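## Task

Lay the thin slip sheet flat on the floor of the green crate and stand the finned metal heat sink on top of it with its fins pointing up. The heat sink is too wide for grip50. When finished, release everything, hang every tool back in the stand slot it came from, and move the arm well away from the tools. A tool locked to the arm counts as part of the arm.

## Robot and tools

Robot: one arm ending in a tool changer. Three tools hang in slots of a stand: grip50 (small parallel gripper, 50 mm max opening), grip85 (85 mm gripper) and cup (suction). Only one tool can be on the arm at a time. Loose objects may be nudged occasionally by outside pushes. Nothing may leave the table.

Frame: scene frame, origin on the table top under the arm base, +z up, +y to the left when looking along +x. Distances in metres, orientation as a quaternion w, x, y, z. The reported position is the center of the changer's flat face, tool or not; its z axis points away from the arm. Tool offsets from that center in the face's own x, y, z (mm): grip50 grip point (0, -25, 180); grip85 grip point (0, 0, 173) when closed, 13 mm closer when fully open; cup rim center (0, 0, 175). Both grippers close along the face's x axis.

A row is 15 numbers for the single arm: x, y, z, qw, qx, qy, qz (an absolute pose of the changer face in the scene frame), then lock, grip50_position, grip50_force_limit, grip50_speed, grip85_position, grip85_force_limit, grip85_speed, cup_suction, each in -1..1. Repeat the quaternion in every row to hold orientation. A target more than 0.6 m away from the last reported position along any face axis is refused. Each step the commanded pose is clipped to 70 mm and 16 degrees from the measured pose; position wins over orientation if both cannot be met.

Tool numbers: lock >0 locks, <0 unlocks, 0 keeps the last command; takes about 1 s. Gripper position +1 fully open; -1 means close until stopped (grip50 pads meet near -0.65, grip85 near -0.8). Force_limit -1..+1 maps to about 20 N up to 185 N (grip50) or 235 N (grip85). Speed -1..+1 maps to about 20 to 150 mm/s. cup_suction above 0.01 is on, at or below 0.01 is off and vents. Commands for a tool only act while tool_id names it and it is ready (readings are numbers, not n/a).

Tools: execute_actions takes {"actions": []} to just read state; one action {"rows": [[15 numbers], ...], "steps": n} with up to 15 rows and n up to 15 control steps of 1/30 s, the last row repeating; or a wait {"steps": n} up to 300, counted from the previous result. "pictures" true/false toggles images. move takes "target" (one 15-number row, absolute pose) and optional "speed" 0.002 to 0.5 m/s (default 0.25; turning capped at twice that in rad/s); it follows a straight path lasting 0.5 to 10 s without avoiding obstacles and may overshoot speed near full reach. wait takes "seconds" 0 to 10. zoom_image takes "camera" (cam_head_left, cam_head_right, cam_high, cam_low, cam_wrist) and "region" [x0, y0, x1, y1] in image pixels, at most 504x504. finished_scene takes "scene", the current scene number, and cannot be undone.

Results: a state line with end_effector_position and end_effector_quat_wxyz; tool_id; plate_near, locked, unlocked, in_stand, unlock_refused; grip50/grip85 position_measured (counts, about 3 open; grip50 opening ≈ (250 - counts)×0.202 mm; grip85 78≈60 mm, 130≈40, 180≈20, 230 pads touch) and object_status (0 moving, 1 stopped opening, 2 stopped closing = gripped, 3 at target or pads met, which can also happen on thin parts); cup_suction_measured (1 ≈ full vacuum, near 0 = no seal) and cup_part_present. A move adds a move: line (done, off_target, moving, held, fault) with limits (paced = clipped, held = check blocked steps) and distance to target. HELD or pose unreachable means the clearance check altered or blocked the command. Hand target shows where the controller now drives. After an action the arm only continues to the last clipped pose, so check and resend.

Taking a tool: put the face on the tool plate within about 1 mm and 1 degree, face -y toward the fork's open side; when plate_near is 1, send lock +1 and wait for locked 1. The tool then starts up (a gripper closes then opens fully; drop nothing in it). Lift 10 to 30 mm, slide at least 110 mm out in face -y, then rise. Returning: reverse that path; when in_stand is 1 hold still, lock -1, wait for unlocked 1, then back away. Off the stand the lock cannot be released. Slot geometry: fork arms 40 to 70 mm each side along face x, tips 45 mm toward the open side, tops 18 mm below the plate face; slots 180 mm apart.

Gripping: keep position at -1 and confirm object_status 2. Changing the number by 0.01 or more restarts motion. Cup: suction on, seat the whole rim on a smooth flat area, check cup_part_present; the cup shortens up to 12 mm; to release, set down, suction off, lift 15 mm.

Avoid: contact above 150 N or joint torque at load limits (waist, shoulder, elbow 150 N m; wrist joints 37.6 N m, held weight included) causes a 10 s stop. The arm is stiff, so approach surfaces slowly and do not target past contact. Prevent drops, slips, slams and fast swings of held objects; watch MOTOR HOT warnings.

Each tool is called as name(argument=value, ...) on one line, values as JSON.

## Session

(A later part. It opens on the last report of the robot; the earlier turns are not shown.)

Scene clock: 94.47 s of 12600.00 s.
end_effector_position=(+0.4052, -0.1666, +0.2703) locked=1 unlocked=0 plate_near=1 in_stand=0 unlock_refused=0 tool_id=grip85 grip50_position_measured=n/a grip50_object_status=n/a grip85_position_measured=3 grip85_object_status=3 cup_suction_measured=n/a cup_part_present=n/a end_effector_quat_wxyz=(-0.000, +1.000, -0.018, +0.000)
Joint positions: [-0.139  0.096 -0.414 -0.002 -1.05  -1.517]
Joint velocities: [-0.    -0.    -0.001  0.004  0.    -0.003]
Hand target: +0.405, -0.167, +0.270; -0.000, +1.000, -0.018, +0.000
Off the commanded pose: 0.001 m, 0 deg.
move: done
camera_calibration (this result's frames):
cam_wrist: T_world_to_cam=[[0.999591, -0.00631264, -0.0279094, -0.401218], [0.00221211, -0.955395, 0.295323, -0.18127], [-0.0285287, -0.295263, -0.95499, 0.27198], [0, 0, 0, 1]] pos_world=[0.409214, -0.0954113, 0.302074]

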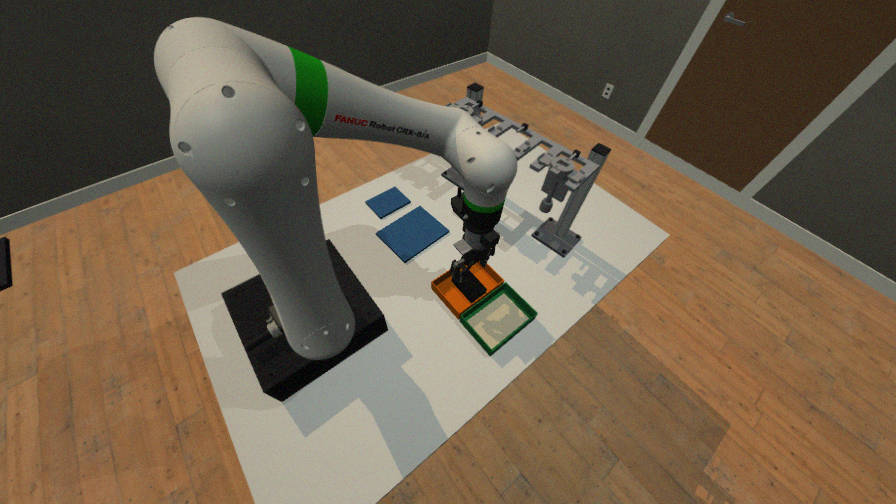

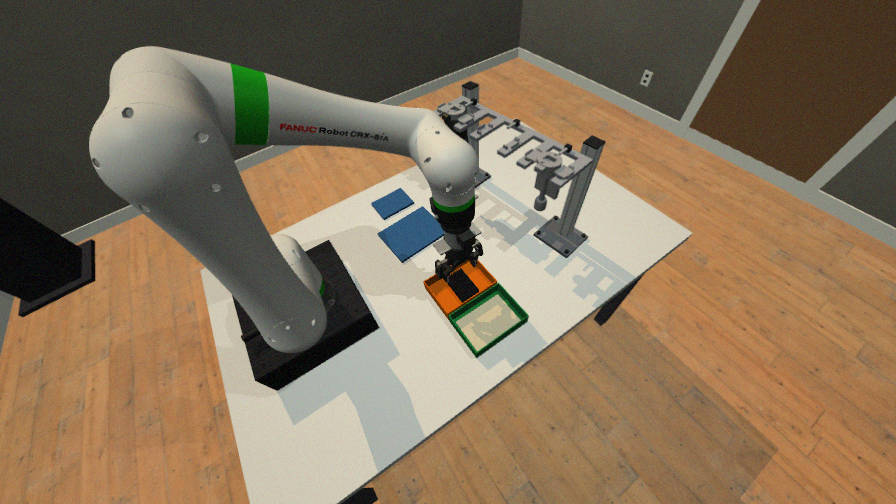

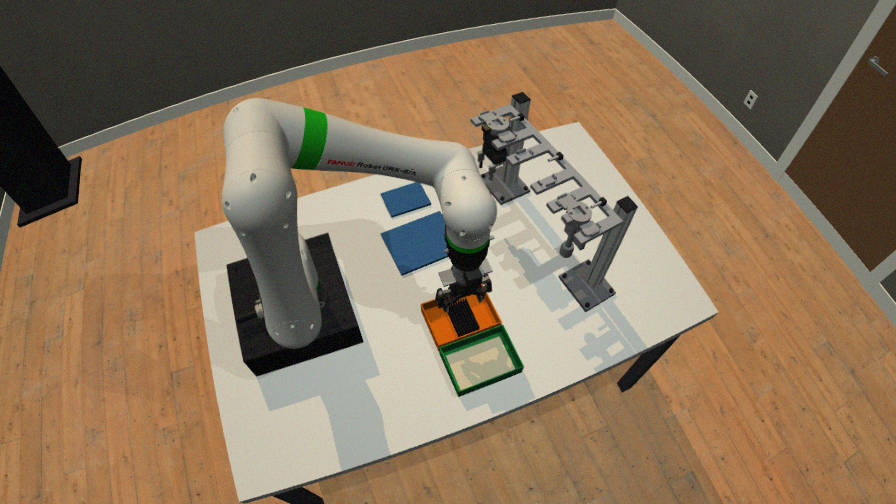

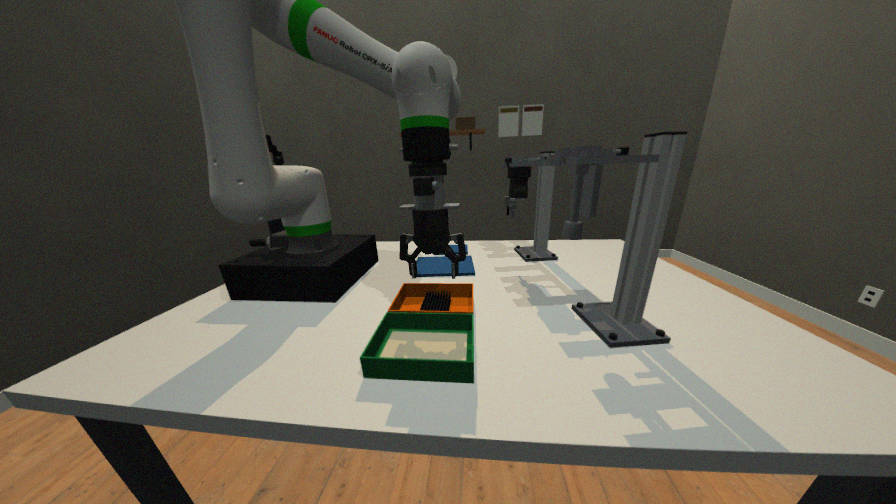

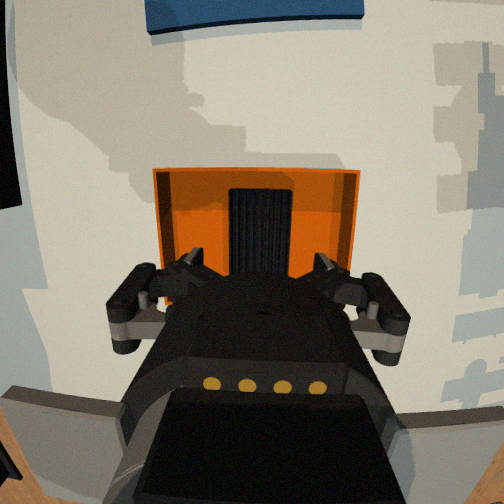

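move(target=[0.406,-0.167,0.199,0,1,-0.018,0,0,1,0,0,1,0,0,0], speed=0.1)

move(target=[0.406,-0.167,0.199,0,1,-0.018,0,0,1,0,0,-1,-0.3,-0.5,0])

move(target=[0.406,-0.167,0.253,0,1,-0.018,0,0,1,0,0,-1,-0.3,-0.5,0], speed=0.1)

move(target=[0.4025,-0.302,0.253,0,1,-0.018,0,0,1,0,0,-1,-0.3,-0.5,0], speed=0.15)

move(target=[0.4025,-0.302,0.202,0,1,-0.018,0,0,1,0,0,-1,-0.3,-0.5,0], speed=0.04)

Scene clock: 97.47 s of 12600.00 s.
end_effector_position=(+0.4057, -0.1670, +0.1991) locked=1 unlocked=0 plate_near=1 in_stand=0 unlock_refused=0 tool_id=grip85 grip50_position_measured=n/a grip50_object_status=n/a grip85_position_measured=3 grip85_object_status=3 cup_suction_measured=n/a cup_part_present=n/a end_effector_quat_wxyz=(+0.000, +1.000, -0.018, +0.000)
Joint positions: [-0.14   0.208 -0.483 -0.001 -0.869 -1.517]
Joint velocities: [-0.001  0.002 -0.001  0.002  0.001  0.   ]
Hand target: +0.406, -0.167, +0.199; +0.000, +1.000, -0.018, -0.000
Off the commanded pose: 0.000 m, 0 deg.
move: done
camera_calibration (this result's frames):
cam_wrist: T_world_to_cam=[[0.999567, -0.00597109, -0.0288112, -0.403449], [0.00283838, -0.955057, 0.296408, -0.161098], [-0.0292862, -0.296362, -0.954627, 0.203909], [0, 0, 0, 1]] pos_world=[0.409703, -0.0958361, 0.230784]

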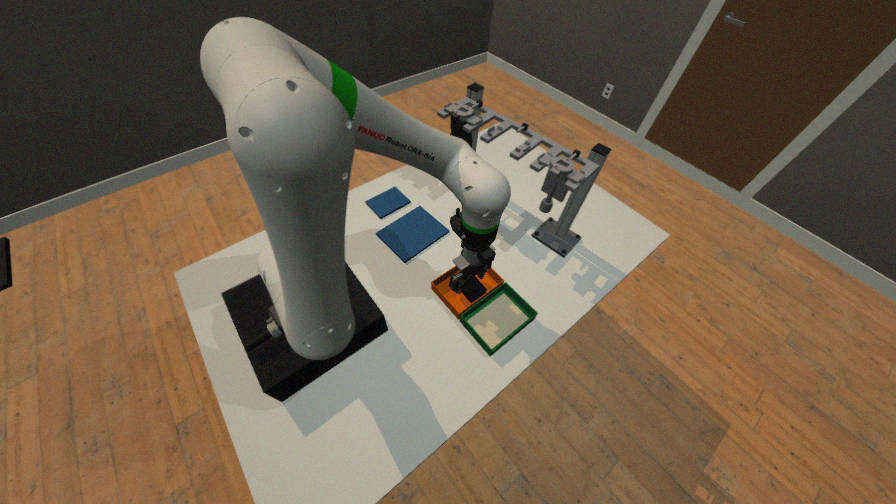

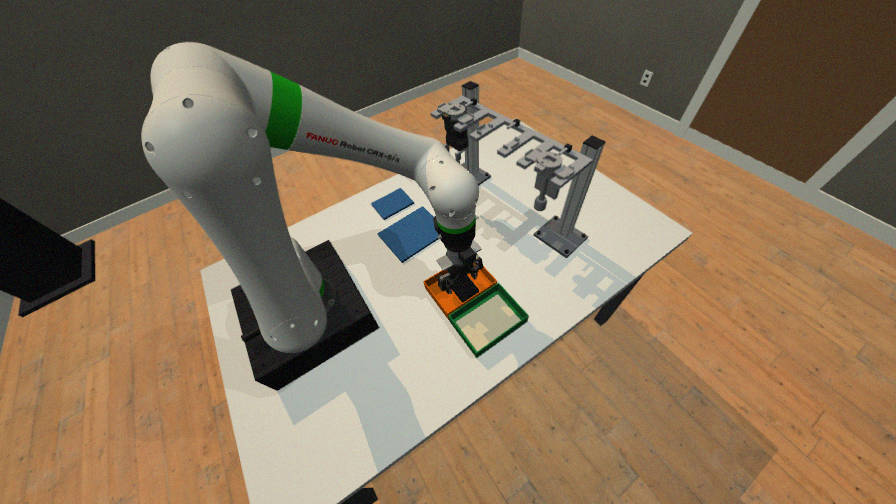

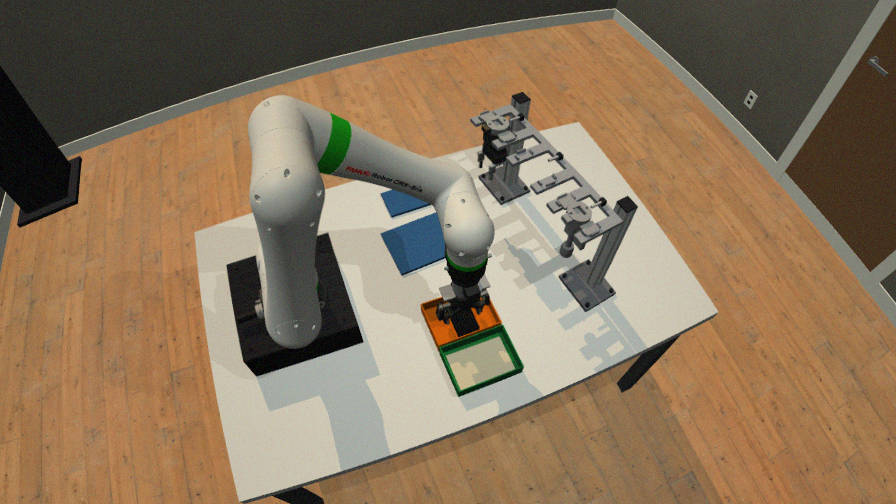

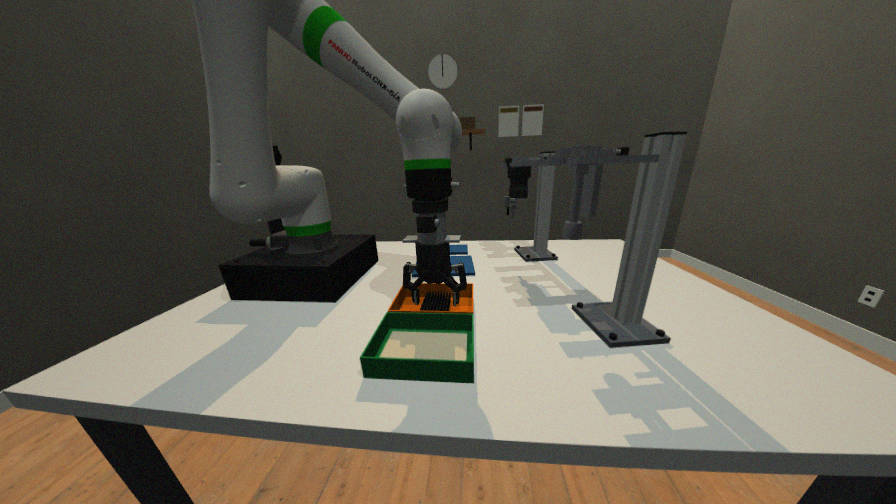

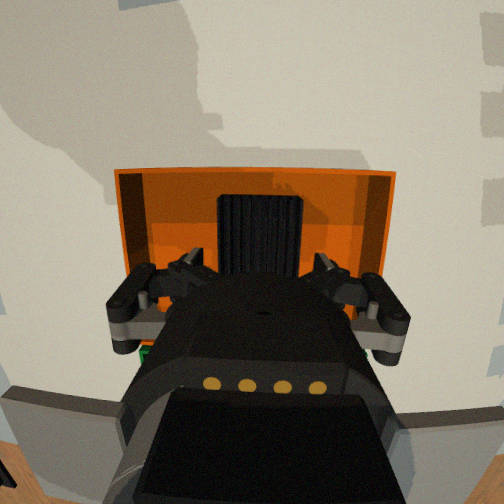

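Scene clock: 98.33 s of 12600.00 s.
end_effector_position=(+0.4061, -0.1671, +0.1991) locked=1 unlocked=0 plate_near=1 in_stand=0 unlock_refused=0 tool_id=grip85 grip50_position_measured=n/a grip50_object_status=n/a grip85_position_measured=80 grip85_object_status=2 cup_suction_measured=n/a cup_part_present=n/a end_effector_quat_wxyz=(+0.000, +1.000, -0.018, +0.000)
Joint positions: [-0.14   0.209 -0.482 -0.001 -0.869 -1.516]
Joint velocities: [-0.    -0.    -0.    -0.001  0.    -0.001]
Hand target: +0.406, -0.167, +0.199; +0.000, +1.000, -0.018, -0.000
Off the commanded pose: 0.000 m, 0 deg.
move: done
camera_calibration (this result's frames):
cam_wrist: T_world_to_cam=[[0.999572, -0.00536615, -0.0287619, -0.403746], [0.00339882, -0.955085, 0.296312, -0.161316], [-0.0290601, -0.296282, -0.954658, 0.203817], [0, 0, 0, 1]] pos_world=[0.410044, -0.0958493, 0.230763]

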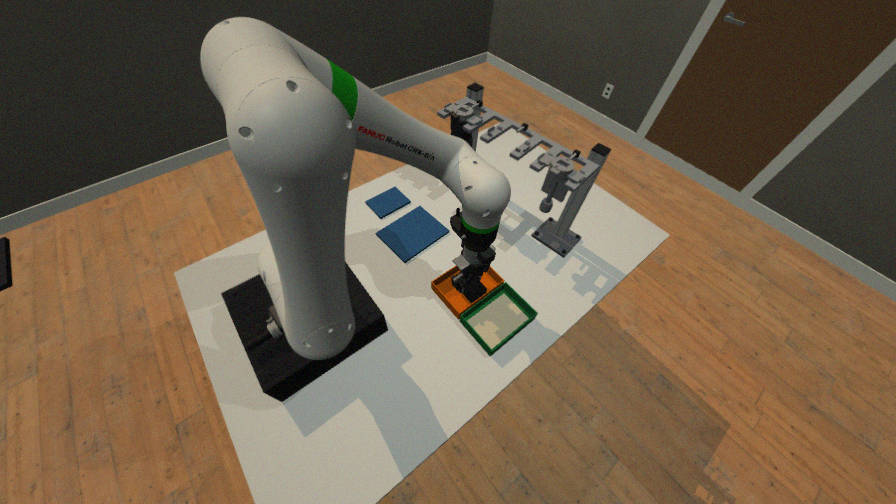

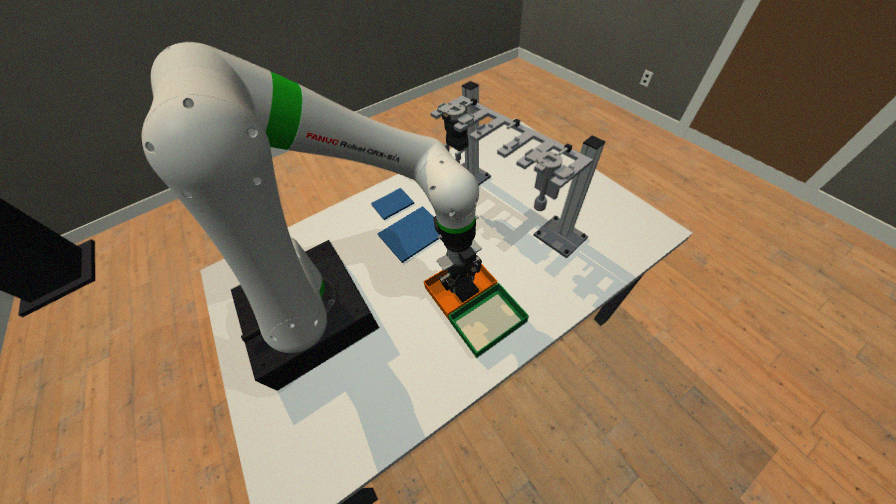

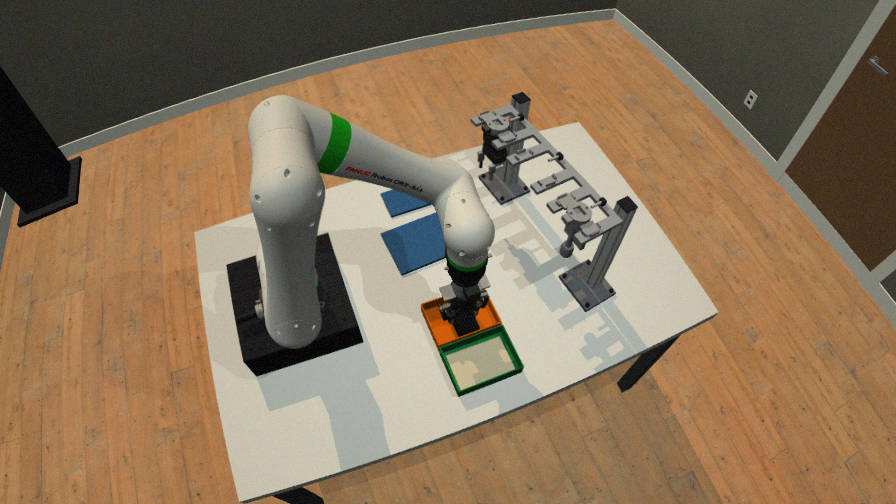

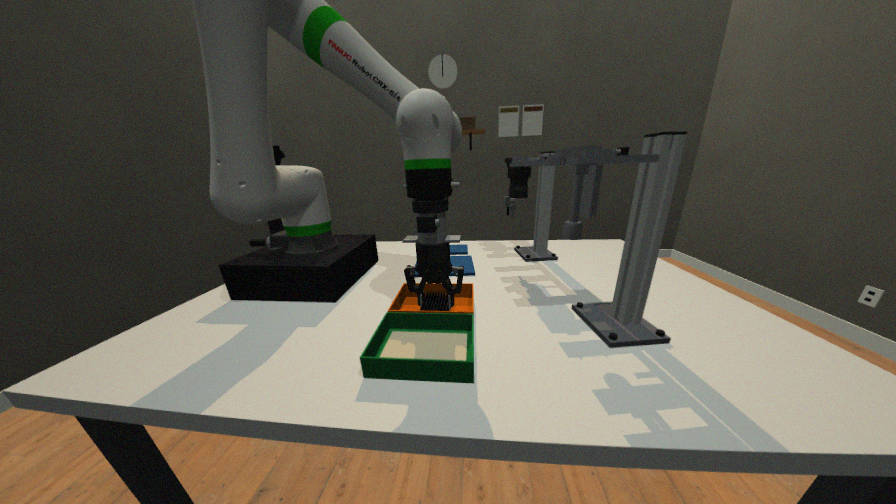

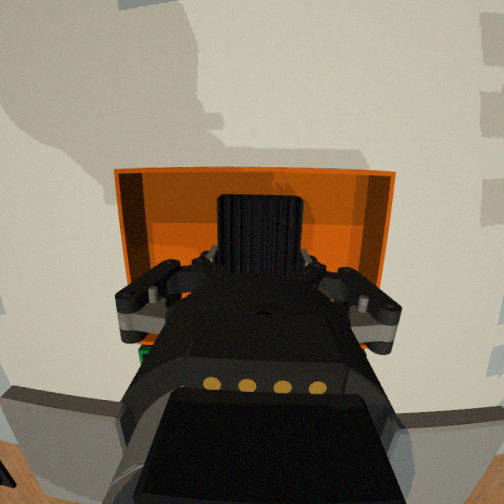

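Scene clock: 99.23 s of 12600.00 s.
end_effector_position=(+0.4062, -0.1670, +0.2529) locked=1 unlocked=0 plate_near=1 in_stand=0 unlock_refused=0 tool_id=grip85 grip50_position_measured=n/a grip50_object_status=n/a grip85_position_measured=81 grip85_object_status=2 cup_suction_measured=n/a cup_part_present=n/a end_effector_quat_wxyz=(-0.000, +1.000, -0.018, -0.000)
Joint positions: [-0.14   0.123 -0.431 -0.001 -1.007 -1.515]
Joint velocities: [ 0.    -0.001  0.001 -0.    -0.001  0.001]
Hand target: +0.406, -0.167, +0.253; -0.000, +1.000, -0.018, +0.000
Off the commanded pose: 0.000 m, 0 deg.
move: done
camera_calibration (this result's frames):
cam_wrist: T_world_to_cam=[[0.99957, -0.00514992, -0.0288737, -0.402265], [0.00362904, -0.955181, 0.296, -0.17725], [-0.0291039, -0.295977, -0.954752, 0.255302], [0, 0, 0, 1]] pos_world=[0.410165, -0.0958145, 0.284601]

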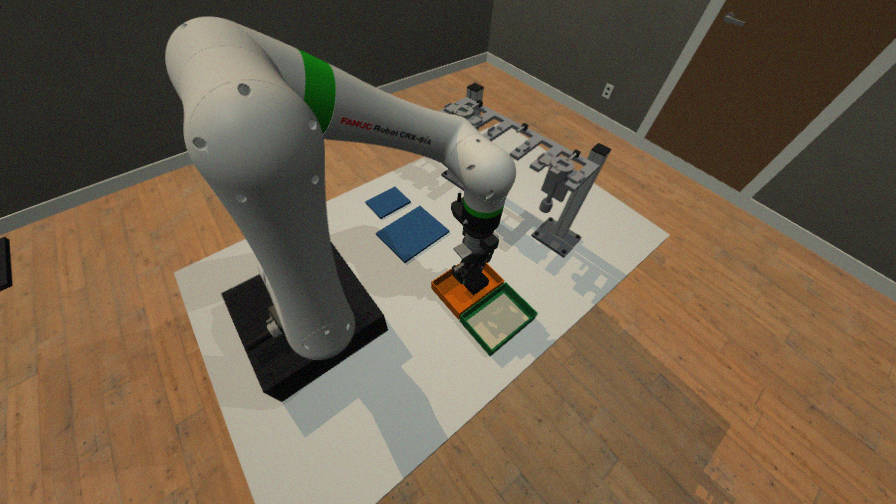

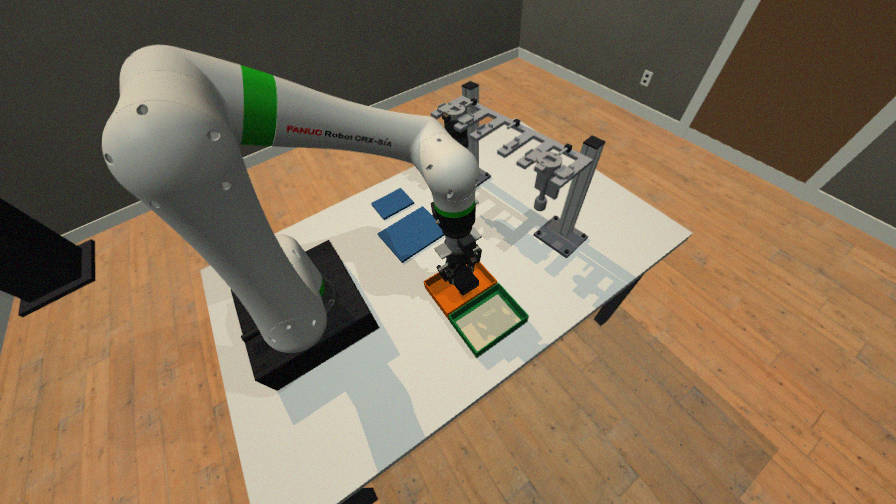

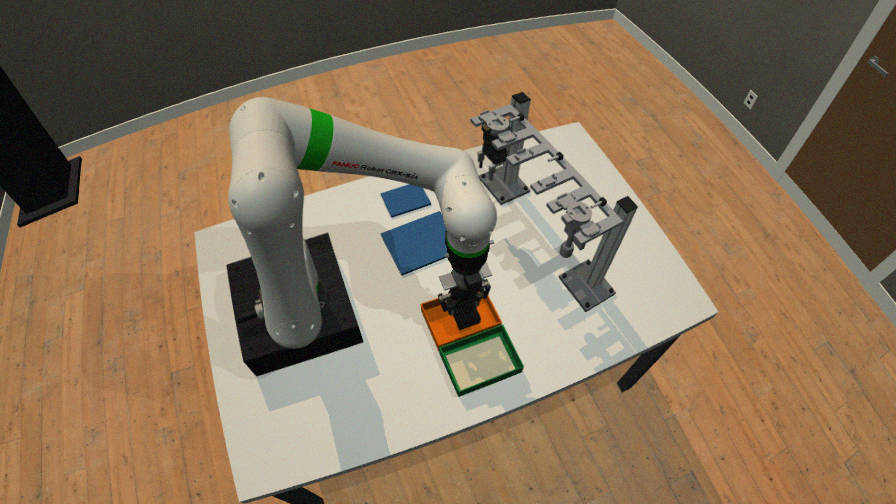

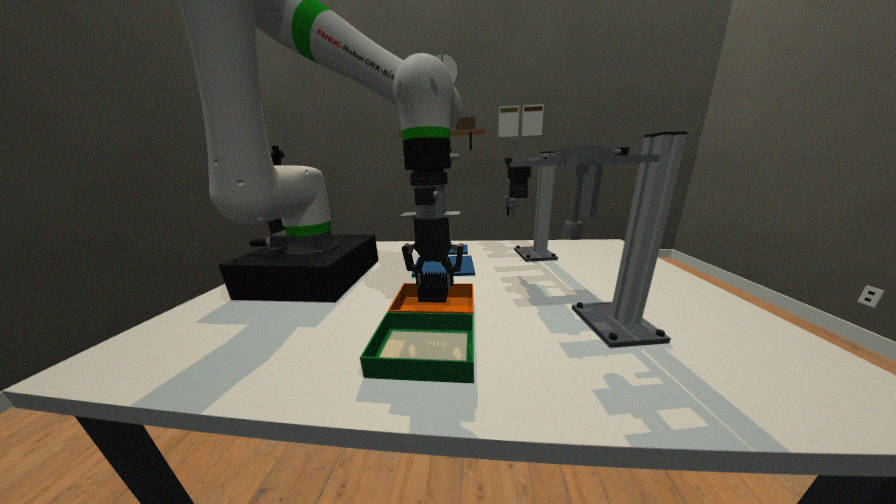

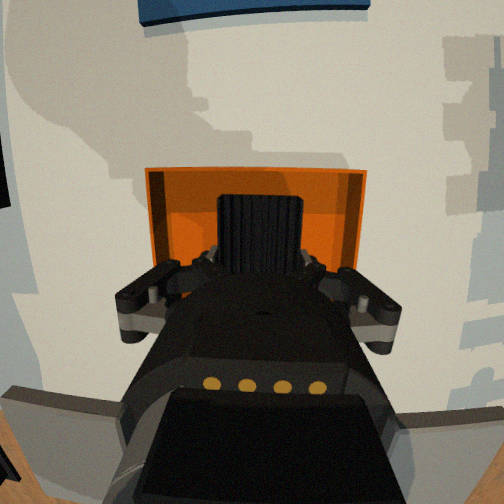

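Scene clock: 100.50 s of 12600.00 s.
end_effector_position=(+0.4023, -0.3018, +0.2528) locked=1 unlocked=0 plate_near=1 in_stand=0 unlock_refused=0 tool_id=grip85 grip50_position_measured=n/a grip50_object_status=n/a grip85_position_measured=81 grip85_object_status=2 cup_suction_measured=n/a cup_part_present=n/a end_effector_quat_wxyz=(-0.000, +1.000, -0.018, +0.000)
Joint positions: [-0.435  0.271 -0.249 -0.006 -1.04  -1.218]
Joint velocities: [-0.001  0.002  0.002 -0.001 -0.001  0.002]
Hand target: +0.402, -0.302, +0.253; -0.000, +1.000, -0.018, +0.000
Off the commanded pose: 0.000 m, 0 deg.
move: done
camera_calibration (this result's frames):
cam_wrist: T_world_to_cam=[[0.999597, -0.00542158, -0.0278721, -0.399385], [0.00305602, -0.955358, 0.295434, -0.305624], [-0.0282295, -0.2954, -0.954957, 0.215079], [0, 0, 0, 1]] pos_world=[0.40623, -0.230612, 0.284551]

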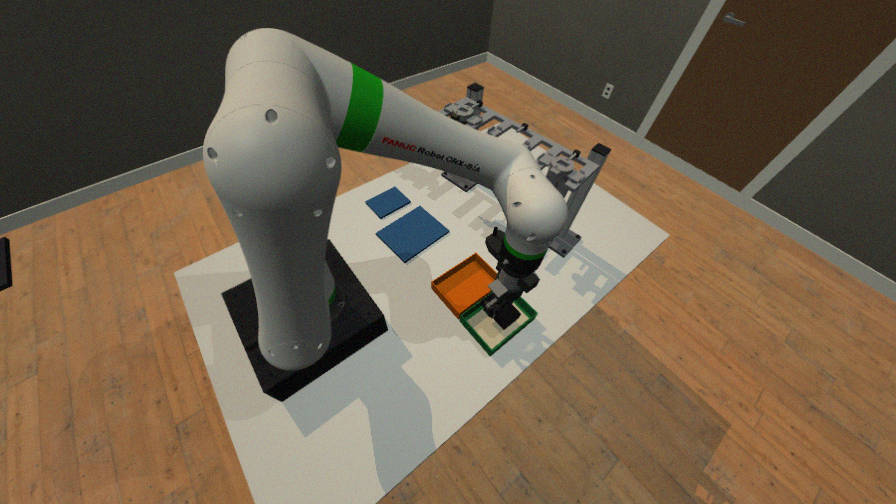

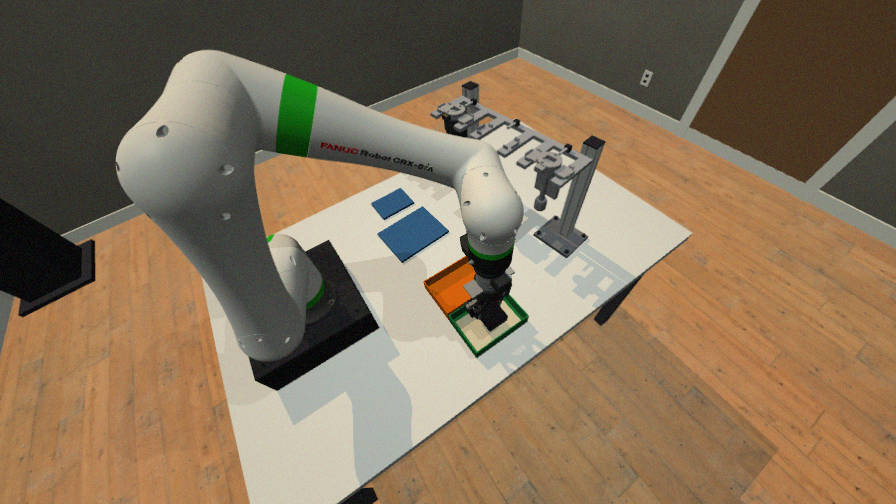

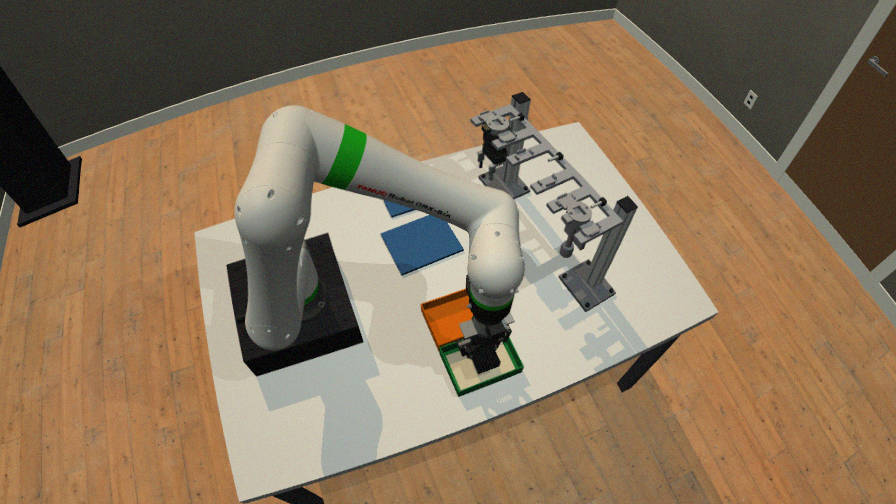

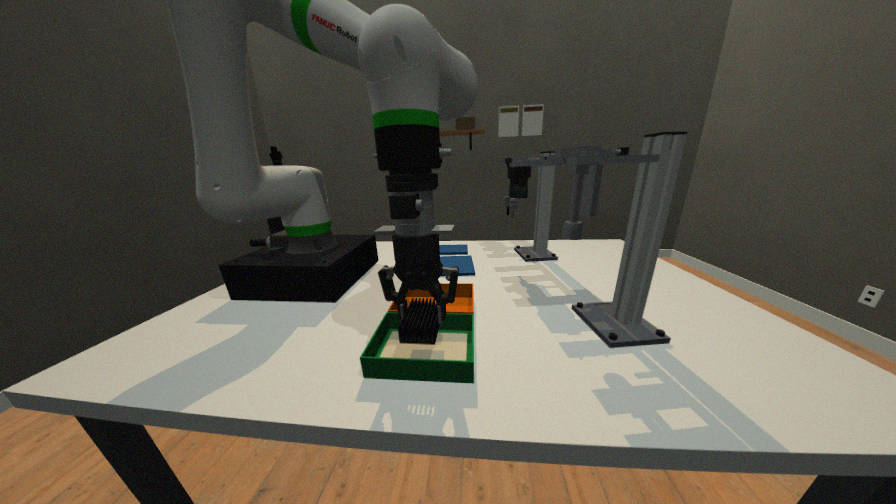

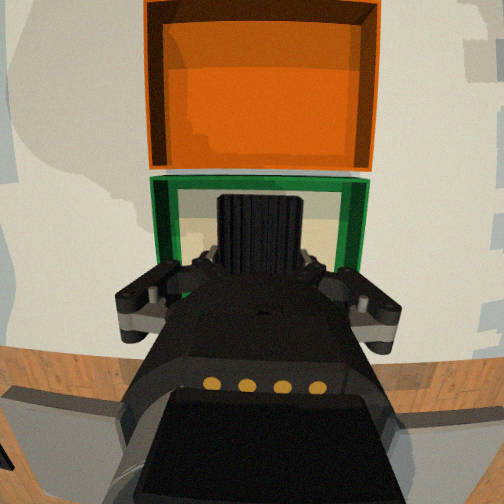

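Scene clock: 102.07 s of 12600.00 s.
end_effector_position=(+0.4023, -0.3020, +0.2021) locked=1 unlocked=0 plate_near=1 in_stand=0 unlock_refused=0 tool_id=grip85 grip50_position_measured=n/a grip50_object_status=n/a grip85_position_measured=81 grip85_object_status=2 cup_suction_measured=n/a cup_part_present=n/a end_effector_quat_wxyz=(+0.000, +1.000, -0.018, -0.000)
Joint positions: [-0.434  0.343 -0.294 -0.005 -0.924 -1.22 ]
Joint velocities: [ 0.     0.     0.001  0.001  0.001 -0.001]
Hand target: +0.402, -0.302, +0.202; +0.000, +1.000, -0.018, -0.000
Off the commanded pose: 0.000 m, 0 deg.
move: done
camera_calibration (this result's frames):
cam_wrist: T_world_to_cam=[[0.999566, -0.0058431, -0.0288849, -0.40071], [0.0029787, -0.955096, 0.296283, -0.290863], [-0.0293191, -0.29624, -0.954663, 0.166704], [0, 0, 0, 1]] pos_world=[0.40629, -0.230759, 0.23375]

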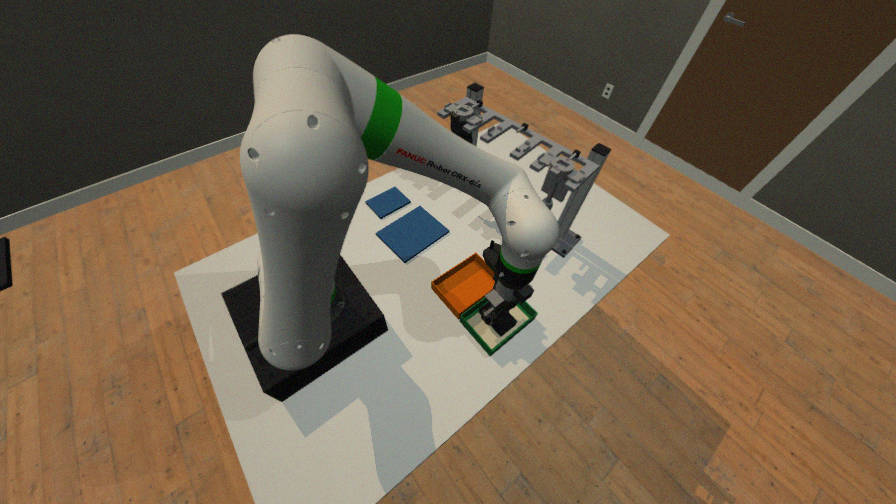

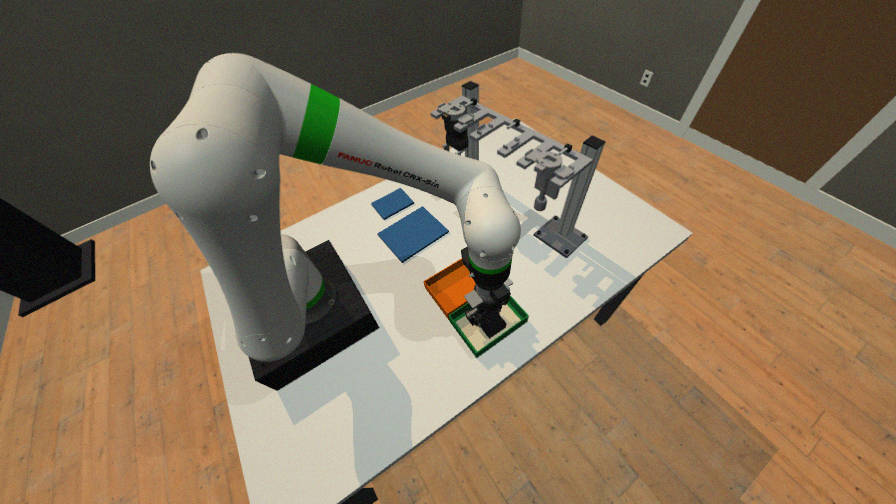

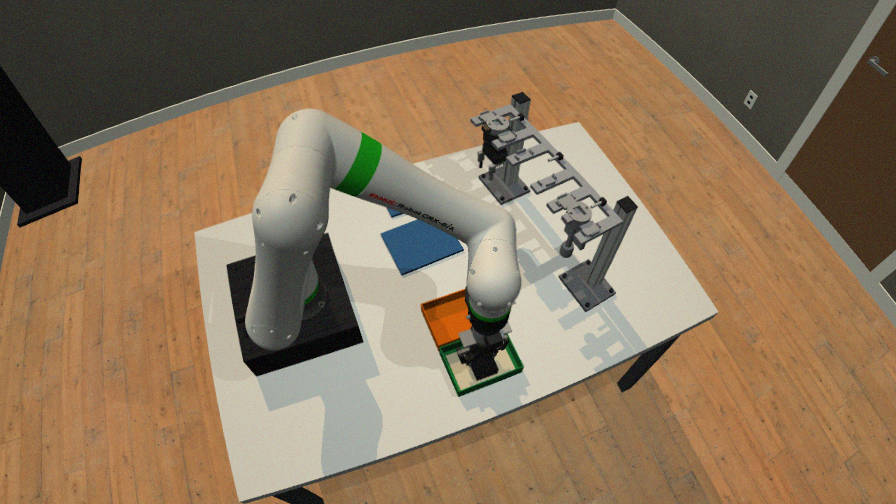

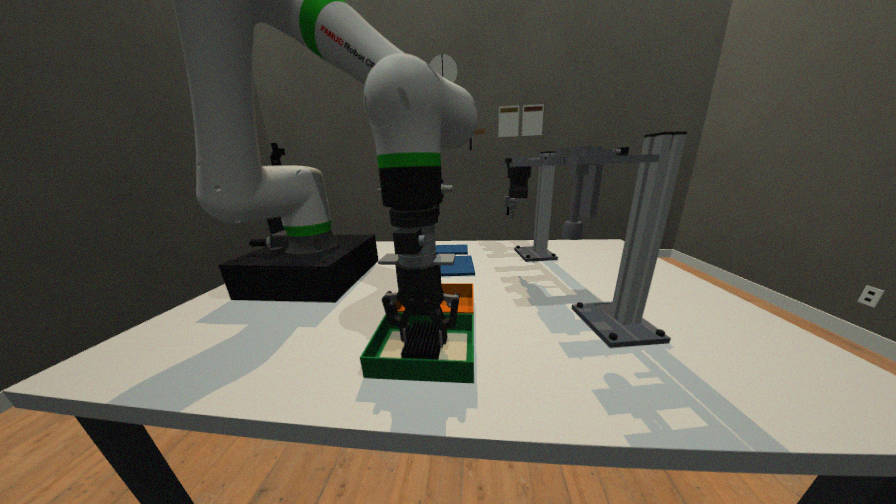

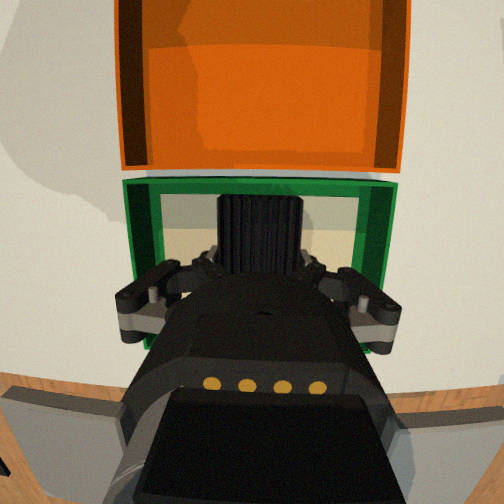

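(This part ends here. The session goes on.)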